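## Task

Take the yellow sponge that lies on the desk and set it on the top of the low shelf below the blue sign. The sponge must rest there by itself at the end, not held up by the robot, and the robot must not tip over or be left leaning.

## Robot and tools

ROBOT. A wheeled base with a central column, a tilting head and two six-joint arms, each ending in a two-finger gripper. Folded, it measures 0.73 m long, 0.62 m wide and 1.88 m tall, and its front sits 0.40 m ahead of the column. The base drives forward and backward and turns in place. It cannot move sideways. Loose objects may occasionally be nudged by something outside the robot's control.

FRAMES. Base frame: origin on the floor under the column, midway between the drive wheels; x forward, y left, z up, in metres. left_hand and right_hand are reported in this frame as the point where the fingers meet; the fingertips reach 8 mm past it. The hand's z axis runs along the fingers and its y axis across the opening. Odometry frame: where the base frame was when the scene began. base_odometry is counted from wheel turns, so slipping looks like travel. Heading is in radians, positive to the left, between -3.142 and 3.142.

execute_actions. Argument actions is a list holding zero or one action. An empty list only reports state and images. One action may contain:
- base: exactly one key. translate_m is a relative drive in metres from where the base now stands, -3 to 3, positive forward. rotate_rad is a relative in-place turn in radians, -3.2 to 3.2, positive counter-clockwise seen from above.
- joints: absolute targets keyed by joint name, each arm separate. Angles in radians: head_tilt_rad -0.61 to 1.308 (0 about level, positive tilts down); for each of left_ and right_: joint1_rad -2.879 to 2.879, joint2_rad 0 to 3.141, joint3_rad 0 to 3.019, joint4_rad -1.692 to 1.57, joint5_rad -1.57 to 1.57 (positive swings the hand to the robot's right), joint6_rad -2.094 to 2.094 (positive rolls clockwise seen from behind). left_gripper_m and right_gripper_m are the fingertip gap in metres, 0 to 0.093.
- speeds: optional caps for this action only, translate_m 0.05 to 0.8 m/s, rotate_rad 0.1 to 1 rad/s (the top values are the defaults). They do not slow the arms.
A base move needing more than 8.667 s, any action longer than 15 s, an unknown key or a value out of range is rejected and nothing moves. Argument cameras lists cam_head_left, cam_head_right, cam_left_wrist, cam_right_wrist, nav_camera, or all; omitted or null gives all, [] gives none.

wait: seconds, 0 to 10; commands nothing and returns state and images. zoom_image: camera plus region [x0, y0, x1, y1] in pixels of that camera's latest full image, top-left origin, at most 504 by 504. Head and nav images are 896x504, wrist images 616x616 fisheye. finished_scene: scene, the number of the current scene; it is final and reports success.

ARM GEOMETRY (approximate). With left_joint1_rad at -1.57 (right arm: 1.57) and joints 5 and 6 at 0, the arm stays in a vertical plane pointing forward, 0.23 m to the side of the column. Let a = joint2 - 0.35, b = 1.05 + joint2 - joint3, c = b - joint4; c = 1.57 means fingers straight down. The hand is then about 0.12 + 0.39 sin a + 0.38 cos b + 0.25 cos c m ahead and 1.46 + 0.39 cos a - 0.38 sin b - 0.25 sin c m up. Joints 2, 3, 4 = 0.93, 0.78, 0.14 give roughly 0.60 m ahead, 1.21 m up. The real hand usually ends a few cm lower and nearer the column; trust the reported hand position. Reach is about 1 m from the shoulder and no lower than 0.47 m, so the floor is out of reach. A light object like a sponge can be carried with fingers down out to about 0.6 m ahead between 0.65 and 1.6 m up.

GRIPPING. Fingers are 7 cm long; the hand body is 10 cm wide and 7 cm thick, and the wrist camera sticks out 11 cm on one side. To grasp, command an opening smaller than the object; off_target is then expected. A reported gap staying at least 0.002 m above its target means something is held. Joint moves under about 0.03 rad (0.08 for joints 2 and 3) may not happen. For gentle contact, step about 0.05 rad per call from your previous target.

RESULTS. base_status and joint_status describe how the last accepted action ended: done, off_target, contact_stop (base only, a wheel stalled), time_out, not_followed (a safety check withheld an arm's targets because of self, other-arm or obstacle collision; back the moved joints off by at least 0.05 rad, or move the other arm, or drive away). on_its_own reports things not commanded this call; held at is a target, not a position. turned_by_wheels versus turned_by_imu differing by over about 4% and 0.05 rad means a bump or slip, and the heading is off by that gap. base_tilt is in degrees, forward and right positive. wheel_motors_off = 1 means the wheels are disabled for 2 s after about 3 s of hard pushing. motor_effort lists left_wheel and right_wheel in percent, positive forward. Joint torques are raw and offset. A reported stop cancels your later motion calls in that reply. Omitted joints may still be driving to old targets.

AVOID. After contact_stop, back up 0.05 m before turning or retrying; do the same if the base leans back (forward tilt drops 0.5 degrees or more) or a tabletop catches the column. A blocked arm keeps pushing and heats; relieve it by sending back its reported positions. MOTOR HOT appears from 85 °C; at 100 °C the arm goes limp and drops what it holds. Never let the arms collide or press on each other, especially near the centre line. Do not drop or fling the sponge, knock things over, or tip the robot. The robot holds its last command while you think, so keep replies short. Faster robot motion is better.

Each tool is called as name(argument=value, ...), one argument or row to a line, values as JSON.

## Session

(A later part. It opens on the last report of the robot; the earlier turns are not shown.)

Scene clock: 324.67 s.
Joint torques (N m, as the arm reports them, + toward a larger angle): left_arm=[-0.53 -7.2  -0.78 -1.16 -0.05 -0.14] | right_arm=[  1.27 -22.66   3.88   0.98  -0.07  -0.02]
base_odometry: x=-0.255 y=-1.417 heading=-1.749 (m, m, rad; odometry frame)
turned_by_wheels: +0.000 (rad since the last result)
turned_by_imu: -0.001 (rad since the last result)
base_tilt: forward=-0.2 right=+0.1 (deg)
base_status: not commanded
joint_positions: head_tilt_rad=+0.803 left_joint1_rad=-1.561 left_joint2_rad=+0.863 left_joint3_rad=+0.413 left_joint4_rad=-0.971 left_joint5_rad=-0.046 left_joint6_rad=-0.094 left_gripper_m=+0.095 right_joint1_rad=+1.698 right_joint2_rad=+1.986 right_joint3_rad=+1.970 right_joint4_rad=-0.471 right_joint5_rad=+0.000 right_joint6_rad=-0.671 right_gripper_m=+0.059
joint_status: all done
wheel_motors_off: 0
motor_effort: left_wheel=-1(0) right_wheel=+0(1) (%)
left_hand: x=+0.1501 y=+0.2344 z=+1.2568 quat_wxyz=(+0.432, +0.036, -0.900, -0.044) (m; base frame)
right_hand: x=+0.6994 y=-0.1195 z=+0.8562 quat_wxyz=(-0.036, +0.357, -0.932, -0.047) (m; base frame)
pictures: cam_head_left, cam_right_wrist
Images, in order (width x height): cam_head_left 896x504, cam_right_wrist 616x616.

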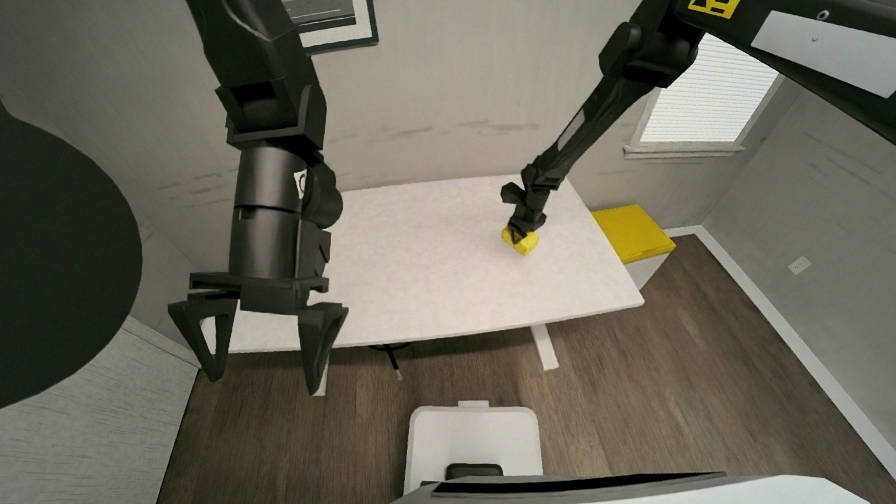

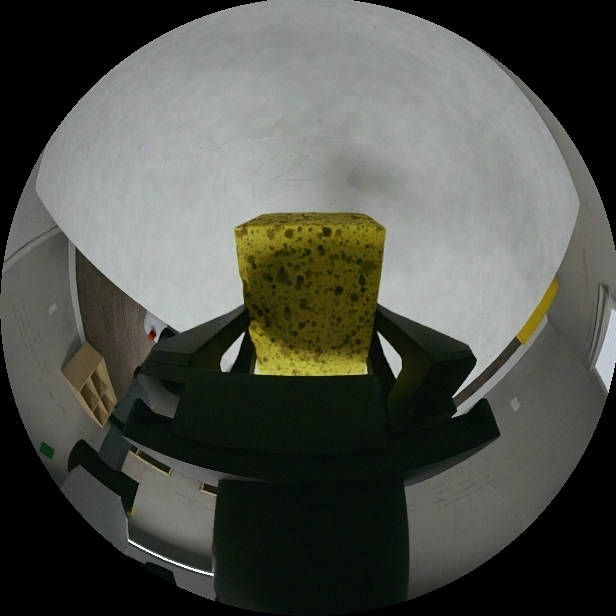

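execute_actions(
  actions=[
    {"base": {"rotate_rad": -2.34}, "joints": {"head_tilt_rad": 0.5, "right_joint2_rad": 1.689, "right_joint3_rad": 1.214, "right_joint4_rad": -0.035}},
  ],
  cameras=["cam_head_left", "cam_head_right", "nav_camera"],
)

Scene clock: 337.83 s.
Joint torques (N m, as the arm reports them, + toward a larger angle): left_arm=[-0.48 -7.22 -0.84 -1.15 -0.06 -0.15] | right_arm=[  1.44 -18.53   0.44   0.61  -0.07  -0.02]
base_odometry: x=-0.255 y=-1.417 heading=+2.195 (m, m, rad; odometry frame)
turned_by_wheels: -2.339 (rad since the last result)
turned_by_imu: -2.336 (rad since the last result)
base_tilt: forward=-0.2 right=+0.1 (deg)
base_status: done
joint_positions: head_tilt_rad=+0.518 left_joint1_rad=-1.561 left_joint2_rad=+0.863 left_joint3_rad=+0.413 left_joint4_rad=-0.971 left_joint5_rad=-0.046 left_joint6_rad=-0.094 left_gripper_m=+0.095 right_joint1_rad=+1.689 right_joint2_rad=+1.697 right_joint3_rad=+1.217 right_joint4_rad=-0.038 right_joint5_rad=+0.000 right_joint6_rad=-0.671 right_gripper_m=+0.059
joint_status: all done
wheel_motors_off: 0
motor_effort: left_wheel=+2(43) right_wheel=-3(42) (%)
left_hand: x=+0.1501 y=+0.2344 z=+1.2568 quat_wxyz=(+0.432, +0.036, -0.900, -0.044) (m; base frame)
right_hand: x=+0.5153 y=-0.1443 z=+0.9169 quat_wxyz=(-0.020, +0.356, -0.933, -0.047) (m; base frame)
pictures: cam_head_left, cam_head_right, nav_camera
Images, in order (width x height): cam_head_left 896x504, cam_head_right 896x504, nav_camera 896x504.

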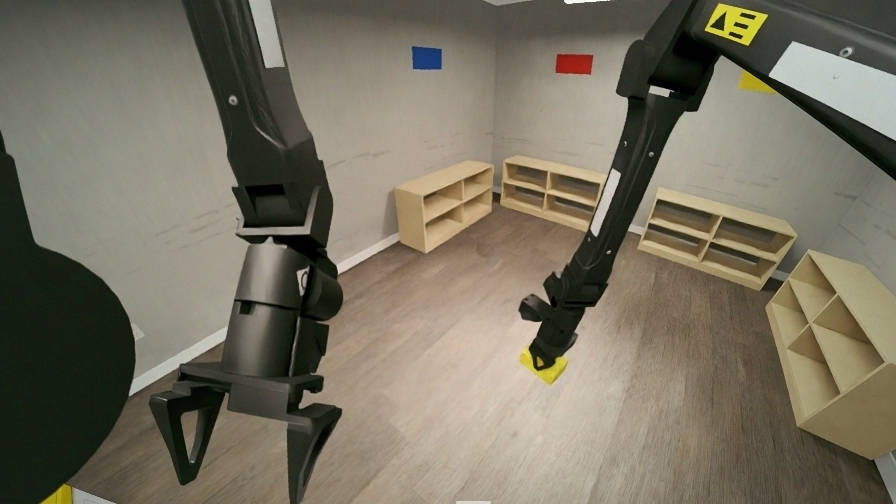

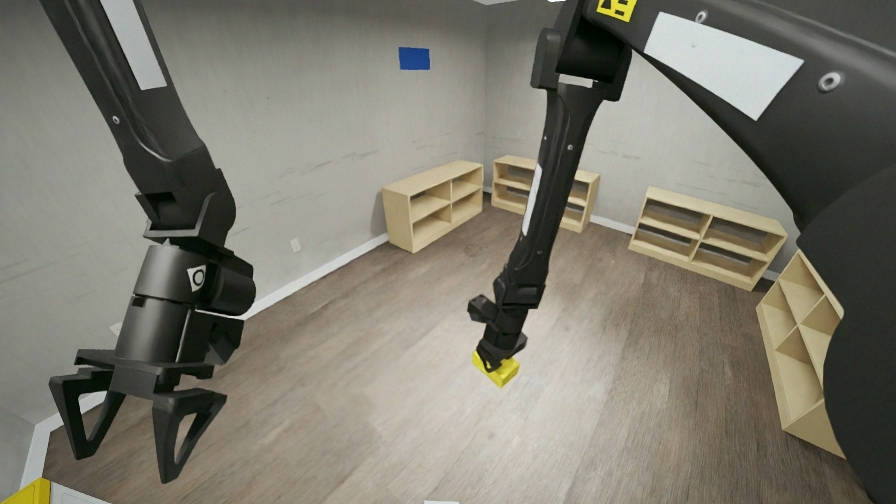

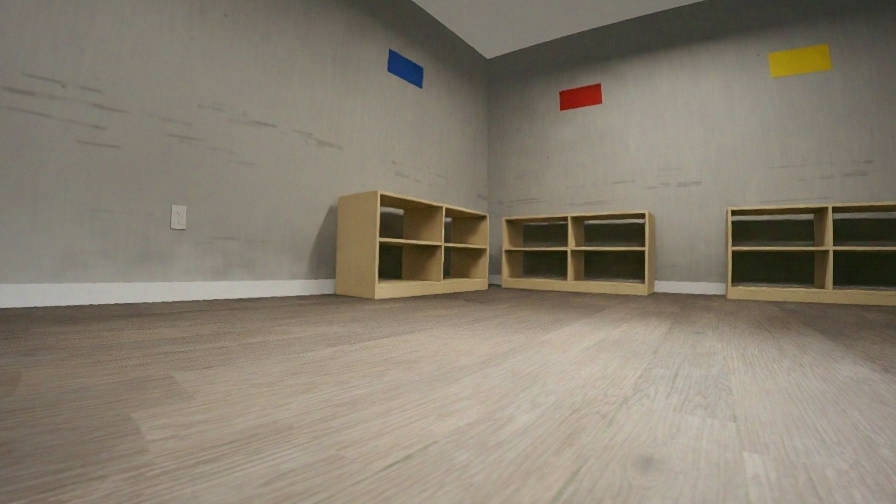

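execute_actions(
  actions=[
    {"base": {"rotate_rad": -0.13}},
  ],
  cameras=[],
)

execute_actions(
  actions=[
    {"base": {"translate_m": 2.2}, "joints": {"head_tilt_rad": 0.9}},
  ],
  cameras=["cam_head_left", "cam_head_right", "nav_camera"],
)

Scene clock: 402.33 s.
Joint torques (N m, as the arm reports them, + toward a larger angle): left_arm=[-0.52 -7.18 -0.78 -1.15 -0.05 -0.15] | right_arm=[  1.58 -18.55   0.38   0.58  -0.07  -0.02]
base_odometry: x=-0.255 y=-1.417 heading=+2.066 (m, m, rad; odometry frame)
turned_by_wheels: -0.129 (rad since the last result)
turned_by_imu: -0.130 (rad since the last result)
base_tilt: forward=-0.2 right=+0.2 (deg)
base_status: done
joint_positions: head_tilt_rad=+0.518 left_joint1_rad=-1.561 left_joint2_rad=+0.863 left_joint3_rad=+0.413 left_joint4_rad=-0.971 left_joint5_rad=-0.046 left_joint6_rad=-0.094 left_gripper_m=+0.095 right_joint1_rad=+1.688 right_joint2_rad=+1.697 right_joint3_rad=+1.217 right_joint4_rad=-0.038 right_joint5_rad=+0.000 right_joint6_rad=-0.671 right_gripper_m=+0.059
joint_status: not commanded
wheel_motors_off: 0
motor_effort: left_wheel=+3(28) right_wheel=-3(27) (%)
left_hand: x=+0.1501 y=+0.2344 z=+1.2568 quat_wxyz=(+0.432, +0.036, -0.900, -0.044) (m; base frame)
right_hand: x=+0.5153 y=-0.1446 z=+0.9169 quat_wxyz=(-0.020, +0.356, -0.933, -0.047) (m; base frame)
pictures: none
No camera images: the call's "cameras" was empty. Leave "cameras" out to get every camera's image.

Scene clock: 407.00 s.
Joint torques (N m, as the arm reports them, + toward a larger angle): left_arm=[-0.53 -7.12 -0.78 -1.16 -0.05 -0.15] | right_arm=[  1.45 -18.67   0.53   0.55  -0.07  -0.02]
base_odometry: x=-1.299 y=+0.519 heading=+2.065 (m, m, rad; odometry frame)
turned_by_wheels: +0.000 (rad since the last result)
turned_by_imu: -0.001 (rad since the last result)
base_tilt: forward=-0.2 right=+0.1 (deg)
base_status: done
joint_positions: head_tilt_rad=+0.902 left_joint1_rad=-1.561 left_joint2_rad=+0.862 left_joint3_rad=+0.413 left_joint4_rad=-0.971 left_joint5_rad=-0.046 left_joint6_rad=-0.094 left_gripper_m=+0.095 right_joint1_rad=+1.688 right_joint2_rad=+1.696 right_joint3_rad=+1.215 right_joint4_rad=-0.038 right_joint5_rad=+0.000 right_joint6_rad=-0.671 right_gripper_m=+0.059
joint_status: all done
wheel_motors_off: 0
motor_effort: left_wheel=+0(54) right_wheel=+1(43) (%)
left_hand: x=+0.1502 y=+0.2344 z=+1.2568 quat_wxyz=(+0.432, +0.036, -0.900, -0.044) (m; base frame)
right_hand: x=+0.5143 y=-0.1446 z=+0.9170 quat_wxyz=(-0.019, +0.356, -0.933, -0.048) (m; base frame)
pictures: cam_head_left, cam_head_right, nav_camera
Images, in order (width x height): cam_head_left 896x504, cam_head_right 896x504, nav_camera 896x504.

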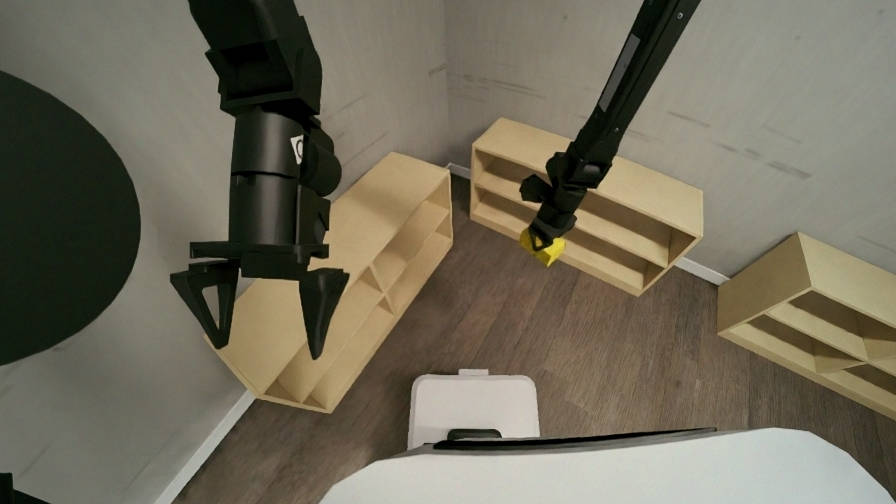

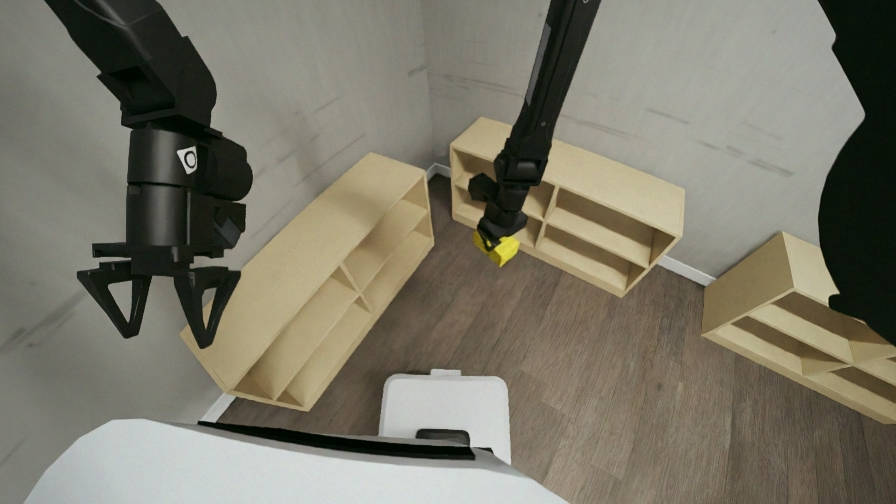

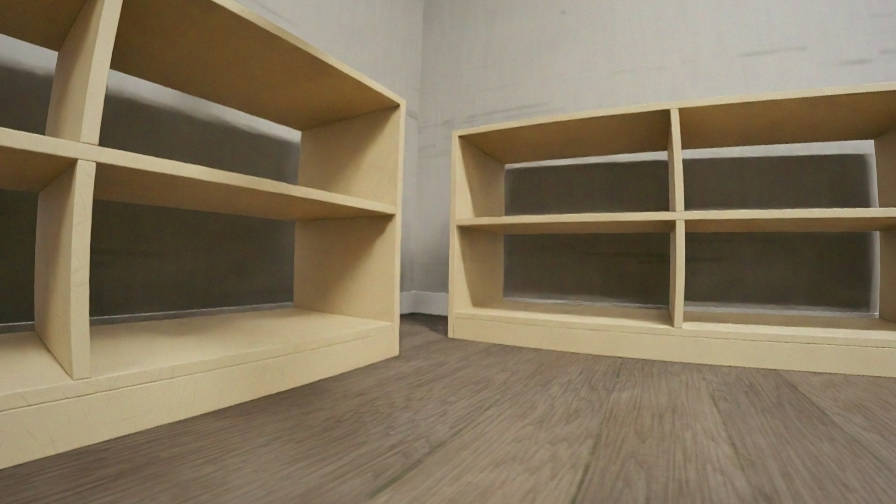

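execute_actions(
  actions=[
    {"base": {"rotate_rad": 1.066}, "joints": {"head_tilt_rad": 1.0, "right_joint2_rad": 2.22, "right_joint3_rad": 1.89, "right_joint4_rad": -0.17}},
  ],
  cameras=["cam_head_left", "cam_head_right", "nav_camera"],
)

Scene clock: 445.43 s.
Joint torques (N m, as the arm reports them, + toward a larger angle): left_arm=[-0.61 -7.23 -0.78 -1.16 -0.05 -0.15] | right_arm=[  2.26 -18.89   1.66   0.09  -0.06  -0.02]
base_odometry: x=-1.299 y=+0.519 heading=+3.130 (m, m, rad; odometry frame)
turned_by_wheels: +1.065 (rad since the last result)
turned_by_imu: +1.060 (rad since the last result)
base_tilt: forward=-0.2 right=+0.1 (deg)
base_status: done
joint_positions: head_tilt_rad=+1.000 left_joint1_rad=-1.561 left_joint2_rad=+0.862 left_joint3_rad=+0.413 left_joint4_rad=-0.971 left_joint5_rad=-0.046 left_joint6_rad=-0.094 left_gripper_m=+0.095 right_joint1_rad=+1.685 right_joint2_rad=+2.208 right_joint3_rad=+1.893 right_joint4_rad=-0.159 right_joint5_rad=+0.000 right_joint6_rad=-0.671 right_gripper_m=+0.059
joint_status: all done
wheel_motors_off: 0
motor_effort: left_wheel=-4(45) right_wheel=+3(32) (%)
left_hand: x=+0.1502 y=+0.2344 z=+1.2568 quat_wxyz=(+0.432, +0.036, -0.900, -0.044) (m; base frame)
right_hand: x=+0.5809 y=-0.1244 z=+0.7315 quat_wxyz=(-0.040, +0.354, -0.933, -0.039) (m; base frame)
pictures: cam_head_left, cam_head_right, nav_camera
Images, in order (width x height): cam_head_left 896x504, cam_head_right 896x504, nav_camera 896x504.

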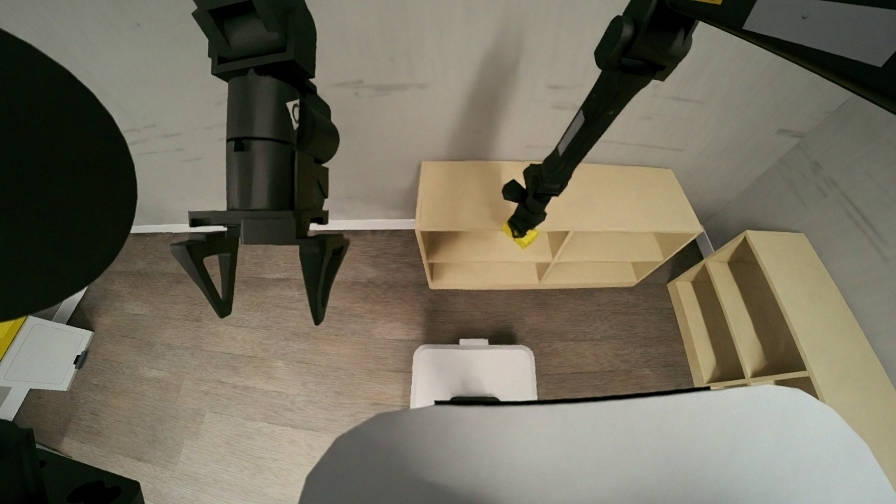

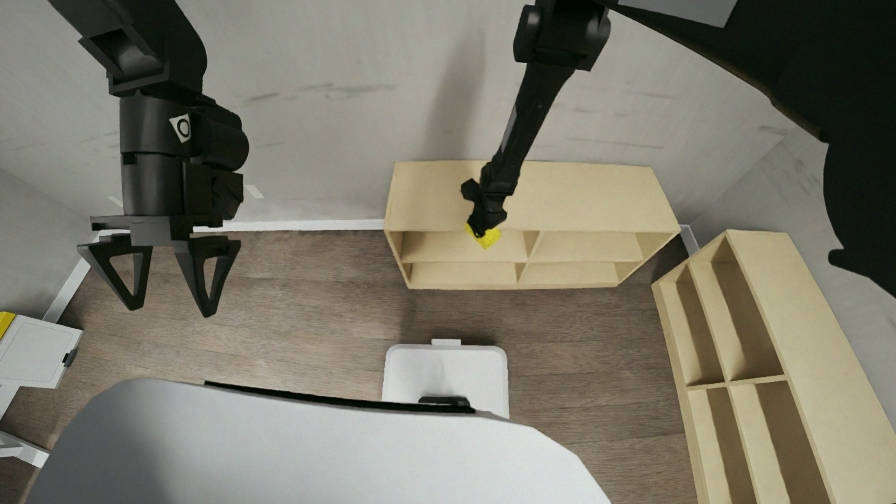

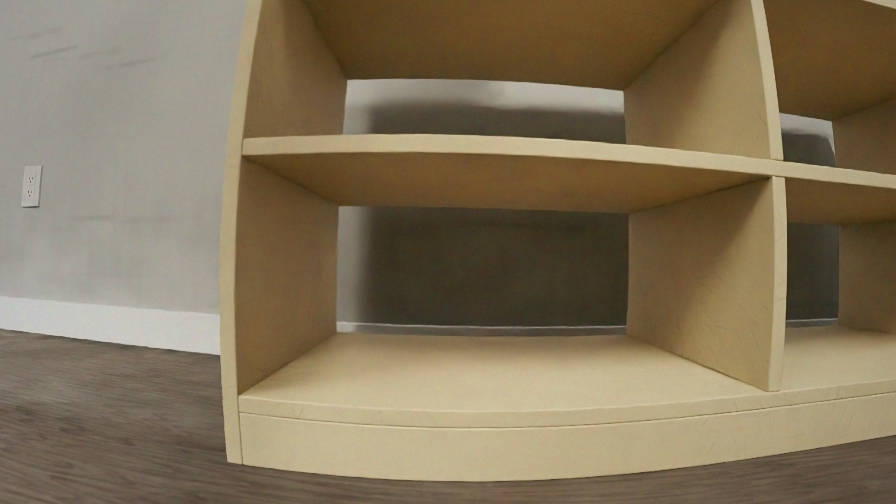

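execute_actions(
  actions=[
    {"base": {"translate_m": 0.29}, "joints": {"right_joint2_rad": 2.40, "right_joint3_rad": 2.195, "right_joint4_rad": -0.30}},
  ],
  cameras=["cam_head_left", "cam_head_right", "cam_right_wrist", "nav_camera"],
)

Scene clock: 483.27 s.
Joint torques (N m, as the arm reports them, + toward a larger angle): left_arm=[-0.54 -7.35 -0.91 -1.17 -0.05 -0.15] | right_arm=[  2.56 -18.9    2.83   0.13  -0.06  -0.02]
base_odometry: x=-1.589 y=+0.522 heading=+3.131 (m, m, rad; odometry frame)
turned_by_wheels: +0.001 (rad since the last result)
turned_by_imu: -0.001 (rad since the last result)
base_tilt: forward=-0.2 right=+0.1 (deg)
base_status: done
joint_positions: head_tilt_rad=+1.001 left_joint1_rad=-1.561 left_joint2_rad=+0.863 left_joint3_rad=+0.415 left_joint4_rad=-0.971 left_joint5_rad=-0.046 left_joint6_rad=-0.094 left_gripper_m=+0.095 right_joint1_rad=+1.685 right_joint2_rad=+2.386 right_joint3_rad=+2.194 right_joint4_rad=-0.291 right_joint5_rad=+0.000 right_joint6_rad=-0.671 right_gripper_m=+0.059
joint_status: all done
wheel_motors_off: 0
motor_effort: left_wheel=+1(46) right_wheel=-1(52) (%)
left_hand: x=+0.1511 y=+0.2344 z=+1.2565 quat_wxyz=(+0.431, +0.037, -0.900, -0.044) (m; base frame)
right_hand: x=+0.5985 y=-0.1184 z=+0.6809 quat_wxyz=(-0.036, +0.355, -0.933, -0.041) (m; base frame)
pictures: cam_head_left, cam_head_right, cam_right_wrist, nav_camera
Images, in order (width x height): cam_head_left 896x504, cam_head_right 896x504, cam_right_wrist 616x616, nav_camera 896x504.

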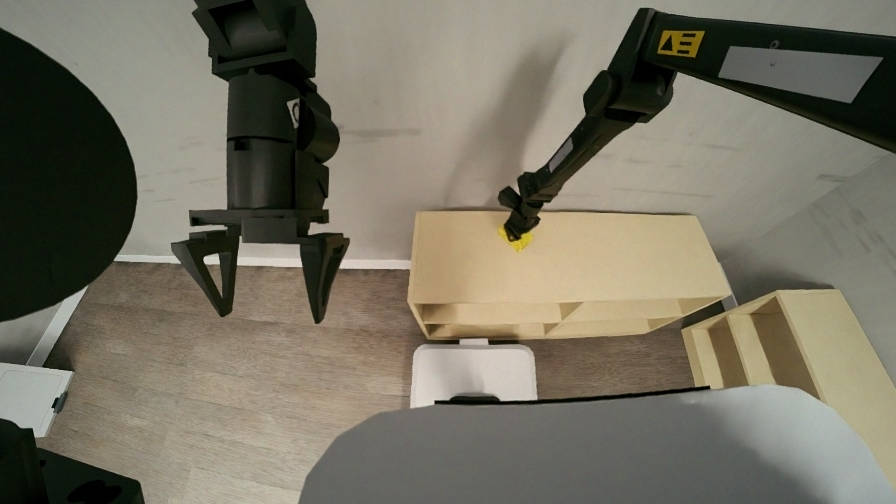

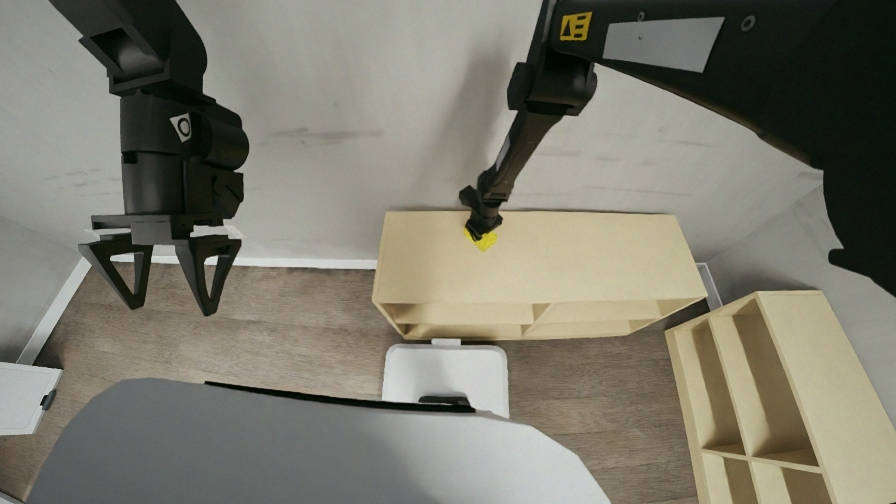

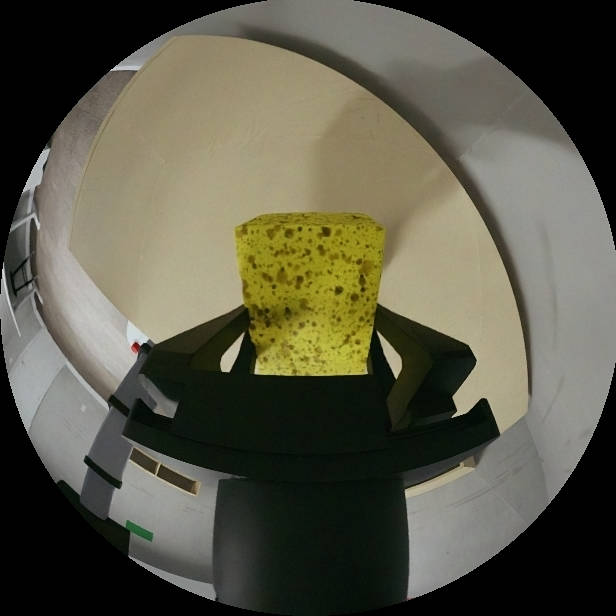

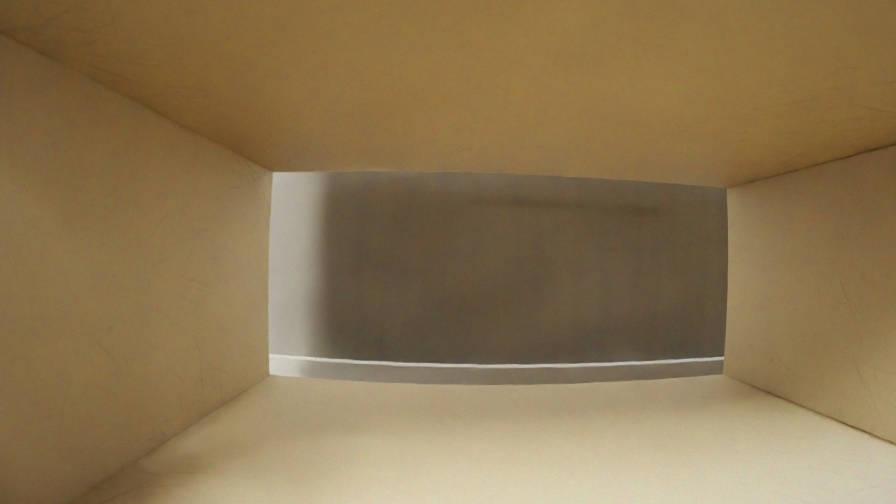

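zoom_image(
  camera="cam_head_left",
  region=[400, 190, 560, 320],
)

zoom_image(
  camera="cam_head_right",
  region=[365, 190, 525, 320],
)

Region (400, 190, 560, 320) of cam_head_left's 896x504 image, scaled by 3.150, with more detail than that image has; it fills the top 410 rows of this view, and the rest is white.

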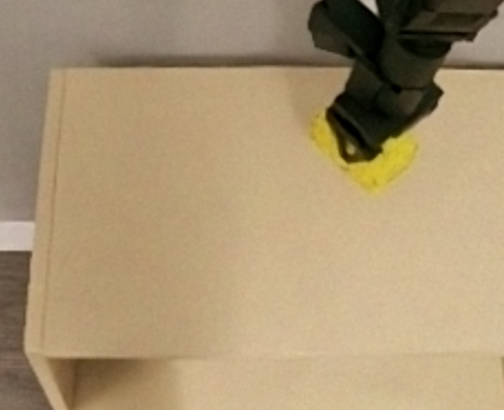

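Region (365, 190, 525, 320) of cam_head_right's 896x504 image, scaled by 3.150, with more detail than that image has; it fills the top 410 rows of this view, and the rest is white.

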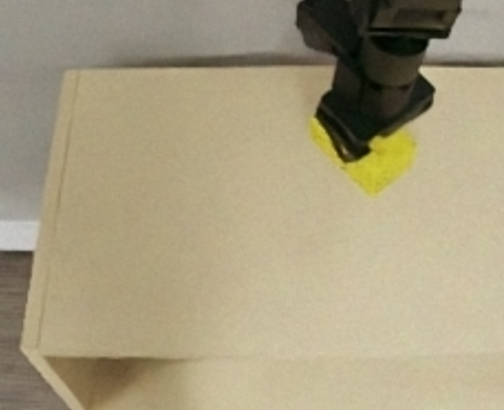

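execute_actions(
  actions=[
    {"joints": {"right_joint2_rad": 2.47, "right_joint3_rad": 2.27, "right_joint4_rad": -0.325}},
  ],
  cameras=["cam_head_left", "cam_head_right", "cam_right_wrist"],
)

Scene clock: 508.37 s.
Joint torques (N m, as the arm reports them, + toward a larger angle): left_arm=[-0.58 -7.26 -0.94 -1.14 -0.06 -0.14] | right_arm=[  2.66 -18.96   3.33  -0.11  -0.07  -0.02]
base_odometry: x=-1.589 y=+0.522 heading=+3.131 (m, m, rad; odometry frame)
turned_by_wheels: +0.000 (rad since the last result)
turned_by_imu: -0.001 (rad since the last result)
base_tilt: forward=-0.2 right=+0.1 (deg)
base_status: not commanded
joint_positions: head_tilt_rad=+1.001 left_joint1_rad=-1.561 left_joint2_rad=+0.863 left_joint3_rad=+0.415 left_joint4_rad=-0.971 left_joint5_rad=-0.046 left_joint6_rad=-0.094 left_gripper_m=+0.095 right_joint1_rad=+1.685 right_joint2_rad=+2.470 right_joint3_rad=+2.258 right_joint4_rad=-0.311 right_joint5_rad=+0.000 right_joint6_rad=-0.671 right_gripper_m=+0.059
joint_status: all done
wheel_motors_off: 0
motor_effort: left_wheel=+0(0) right_wheel=+0(1) (%)
left_hand: x=+0.1511 y=+0.2344 z=+1.2565 quat_wxyz=(+0.431, +0.037, -0.900, -0.044) (m; base frame)
right_hand: x=+0.5658 y=-0.1172 z=+0.6501 quat_wxyz=(-0.017, +0.356, -0.933, -0.047) (m; base frame)
pictures: cam_head_left, cam_head_right, cam_right_wrist
Images, in order (width x height): cam_head_left 896x504, cam_head_right 896x504, cam_right_wrist 616x616.

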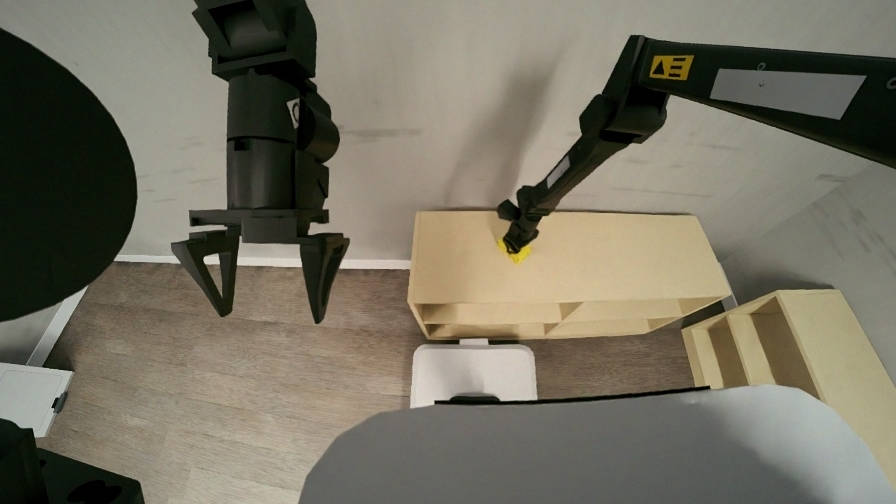

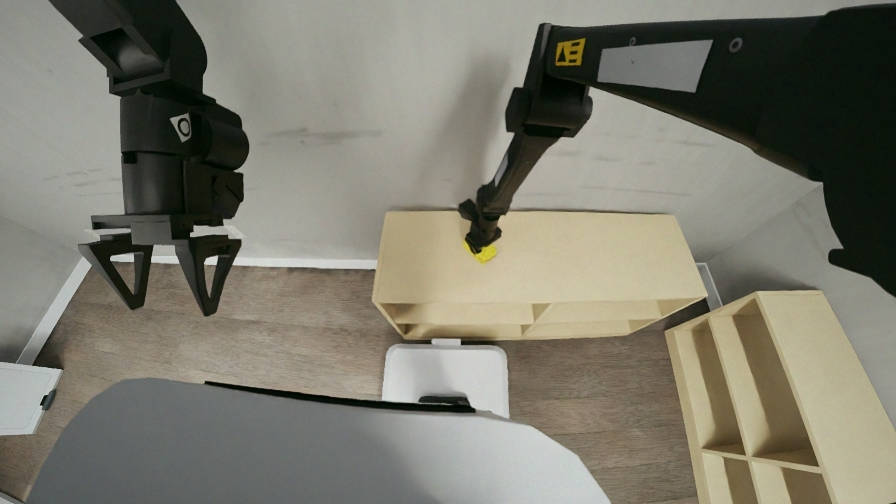

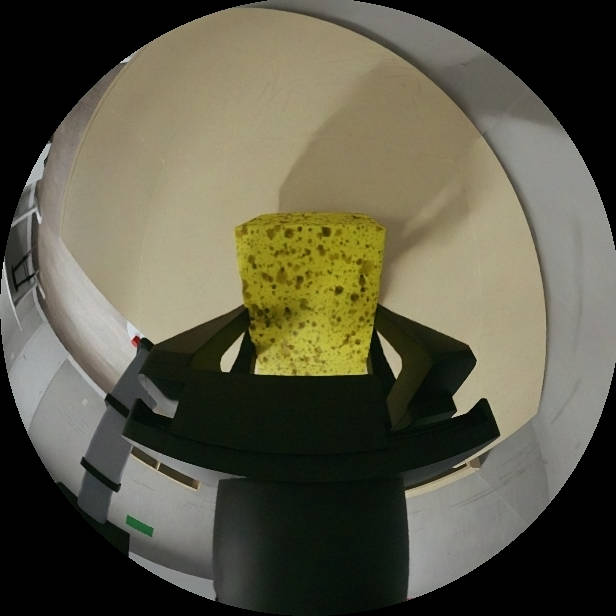

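execute_actions(
  actions=[
    {"joints": {"right_joint2_rad": 2.529, "right_joint3_rad": 2.36, "right_joint4_rad": -0.343}},
  ],
  cameras=["cam_head_left", "cam_right_wrist"],
)

Scene clock: 517.70 s.
Joint torques (N m, as the arm reports them, + toward a larger angle): left_arm=[-0.51 -7.31 -0.93 -1.15 -0.06 -0.15] | right_arm=[  2.61 -18.07   4.19  -0.08  -0.07  -0.02]
base_odometry: x=-1.589 y=+0.522 heading=+3.131 (m, m, rad; odometry frame)
turned_by_wheels: +0.000 (rad since the last result)
turned_by_imu: -0.001 (rad since the last result)
base_tilt: forward=-0.2 right=+0.1 (deg)
base_status: not commanded
joint_positions: head_tilt_rad=+1.001 left_joint1_rad=-1.561 left_joint2_rad=+0.863 left_joint3_rad=+0.415 left_joint4_rad=-0.971 left_joint5_rad=-0.046 left_joint6_rad=-0.094 left_gripper_m=+0.095 right_joint1_rad=+1.685 right_joint2_rad=+2.516 right_joint3_rad=+2.339 right_joint4_rad=-0.329 right_joint5_rad=+0.000 right_joint6_rad=-0.671 right_gripper_m=+0.059
joint_status: all done
wheel_motors_off: 0
motor_effort: left_wheel=+0(1) right_wheel=-1(0) (%)
left_hand: x=+0.1511 y=+0.2344 z=+1.2565 quat_wxyz=(+0.431, +0.037, -0.900, -0.044) (m; base frame)
right_hand: x=+0.5720 y=-0.1158 z=+0.6394 quat_wxyz=(-0.024, +0.355, -0.933, -0.044) (m; base frame)
pictures: cam_head_left, cam_right_wrist
Images, in order (width x height): cam_head_left 896x504, cam_right_wrist 616x616.

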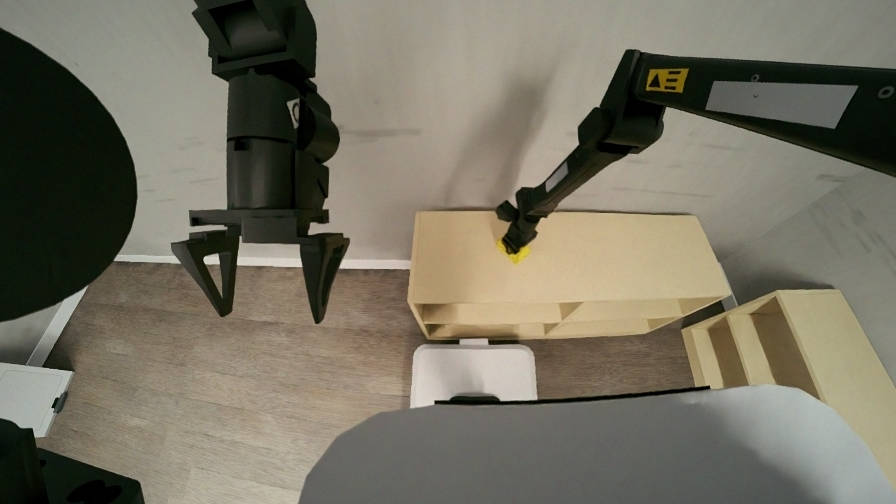

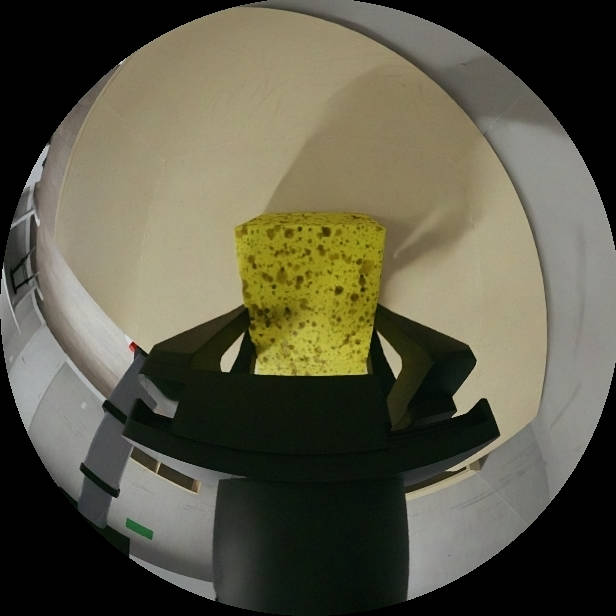

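zoom_image(
  camera="cam_right_wrist",
  region=[210, 150, 430, 320],
)

Region (210, 150, 430, 320) of cam_right_wrist's 616x616 image, scaled by 2.291, with more detail than that image has; it fills the top 389 rows of this view, and the rest is white.

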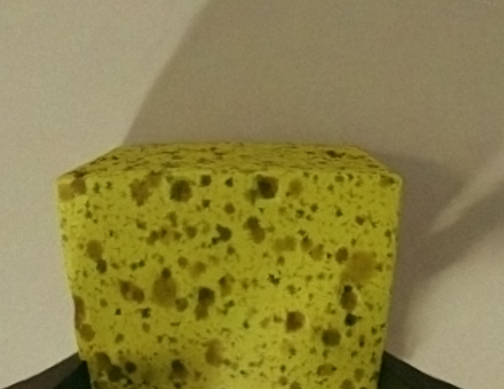

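execute_actions(
  actions=[
    {"joints": {"right_gripper_m": 0.09}},
  ],
  cameras=["cam_right_wrist"],
)

Scene clock: 527.37 s.
Joint torques (N m, as the arm reports them, + toward a larger angle): left_arm=[-0.58 -7.36 -0.92 -1.15 -0.06 -0.15] | right_arm=[  2.72 -18.08   4.17  -0.09  -0.07  -0.02]
base_odometry: x=-1.589 y=+0.522 heading=+3.131 (m, m, rad; odometry frame)
turned_by_wheels: +0.000 (rad since the last result)
turned_by_imu: -0.001 (rad since the last result)
base_tilt: forward=-0.2 right=+0.2 (deg)
base_status: not commanded
joint_positions: head_tilt_rad=+1.001 left_joint1_rad=-1.561 left_joint2_rad=+0.863 left_joint3_rad=+0.415 left_joint4_rad=-0.971 left_joint5_rad=-0.046 left_joint6_rad=-0.094 left_gripper_m=+0.095 right_joint1_rad=+1.685 right_joint2_rad=+2.516 right_joint3_rad=+2.339 right_joint4_rad=-0.329 right_joint5_rad=+0.000 right_joint6_rad=-0.671 right_gripper_m=+0.090
joint_status: all done
wheel_motors_off: 0
motor_effort: left_wheel=+0(1) right_wheel=-2(1) (%)
left_hand: x=+0.1511 y=+0.2344 z=+1.2565 quat_wxyz=(+0.431, +0.037, -0.900, -0.044) (m; base frame)
right_hand: x=+0.5720 y=-0.1158 z=+0.6394 quat_wxyz=(-0.024, +0.355, -0.933, -0.044) (m; base frame)
pictures: cam_right_wrist
Images, in order (width x height): cam_right_wrist 616x616.

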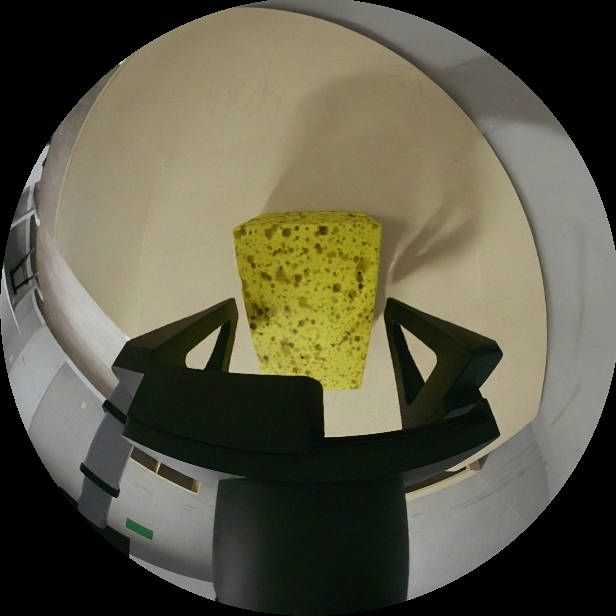

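execute_actions(
  actions=[
    {"joints": {"right_gripper_m": 0.093, "right_joint2_rad": 2.27, "right_joint3_rad": 2.0, "right_joint4_rad": -0.23}},
  ],
  cameras=["cam_head_left", "cam_right_wrist"],
)

Scene clock: 539.57 s.
Joint torques (N m, as the arm reports them, + toward a larger angle): left_arm=[-0.58 -7.2  -0.89 -1.13 -0.05 -0.14] | right_arm=[  2.41 -19.     2.17   0.94  -0.07  -0.02]
base_odometry: x=-1.589 y=+0.522 heading=+3.131 (m, m, rad; odometry frame)
turned_by_wheels: +0.000 (rad since the last result)
turned_by_imu: -0.001 (rad since the last result)
base_tilt: forward=-0.2 right=+0.1 (deg)
base_status: not commanded
joint_positions: head_tilt_rad=+1.001 left_joint1_rad=-1.561 left_joint2_rad=+0.863 left_joint3_rad=+0.415 left_joint4_rad=-0.971 left_joint5_rad=-0.046 left_joint6_rad=-0.094 left_gripper_m=+0.095 right_joint1_rad=+1.685 right_joint2_rad=+2.257 right_joint3_rad=+2.002 right_joint4_rad=-0.242 right_joint5_rad=+0.000 right_joint6_rad=-0.671 right_gripper_m=+0.093
joint_status: all done
wheel_motors_off: 0
motor_effort: left_wheel=+1(1) right_wheel=-1(1) (%)
left_hand: x=+0.1511 y=+0.2344 z=+1.2565 quat_wxyz=(+0.431, +0.037, -0.900, -0.044) (m; base frame)
right_hand: x=+0.5917 y=-0.1226 z=+0.7190 quat_wxyz=(-0.029, +0.355, -0.933, -0.043) (m; base frame)
pictures: cam_head_left, cam_right_wrist
Images, in order (width x height): cam_head_left 896x504, cam_right_wrist 616x616.

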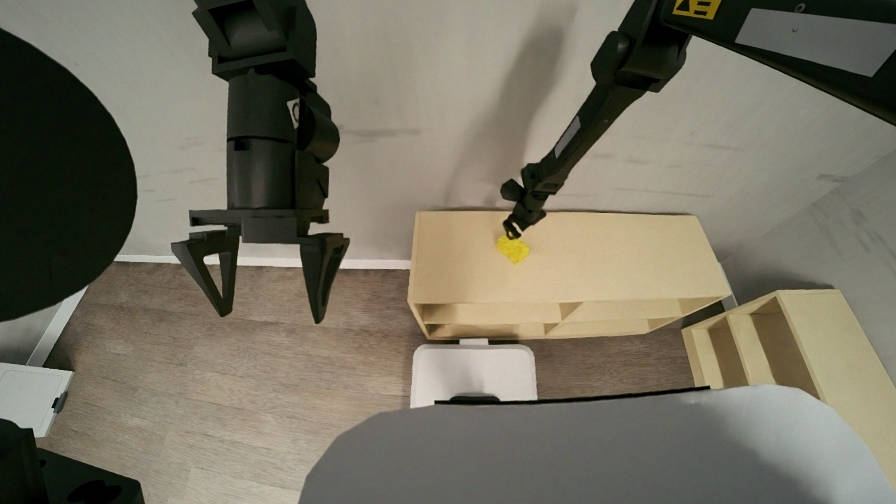

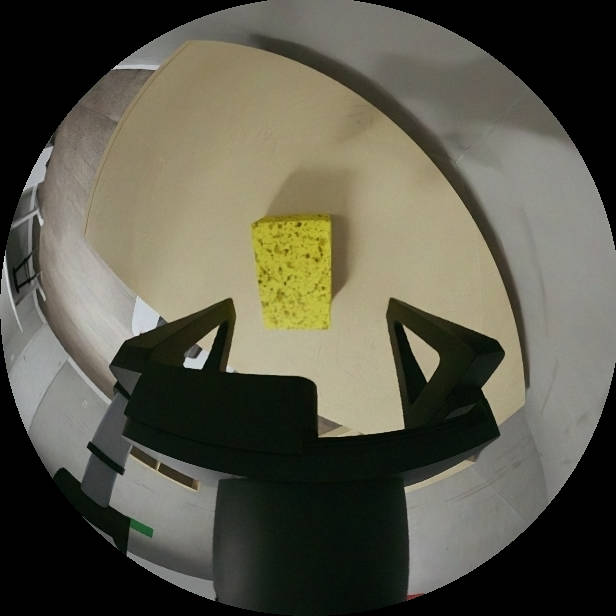

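The sponge is resting in the middle of the top of the shelf under the blue sign, and the hand is clear of it, so I'll end scene 1.

finished_scene(
  scene=1,
)

The scene is finished: the task was done.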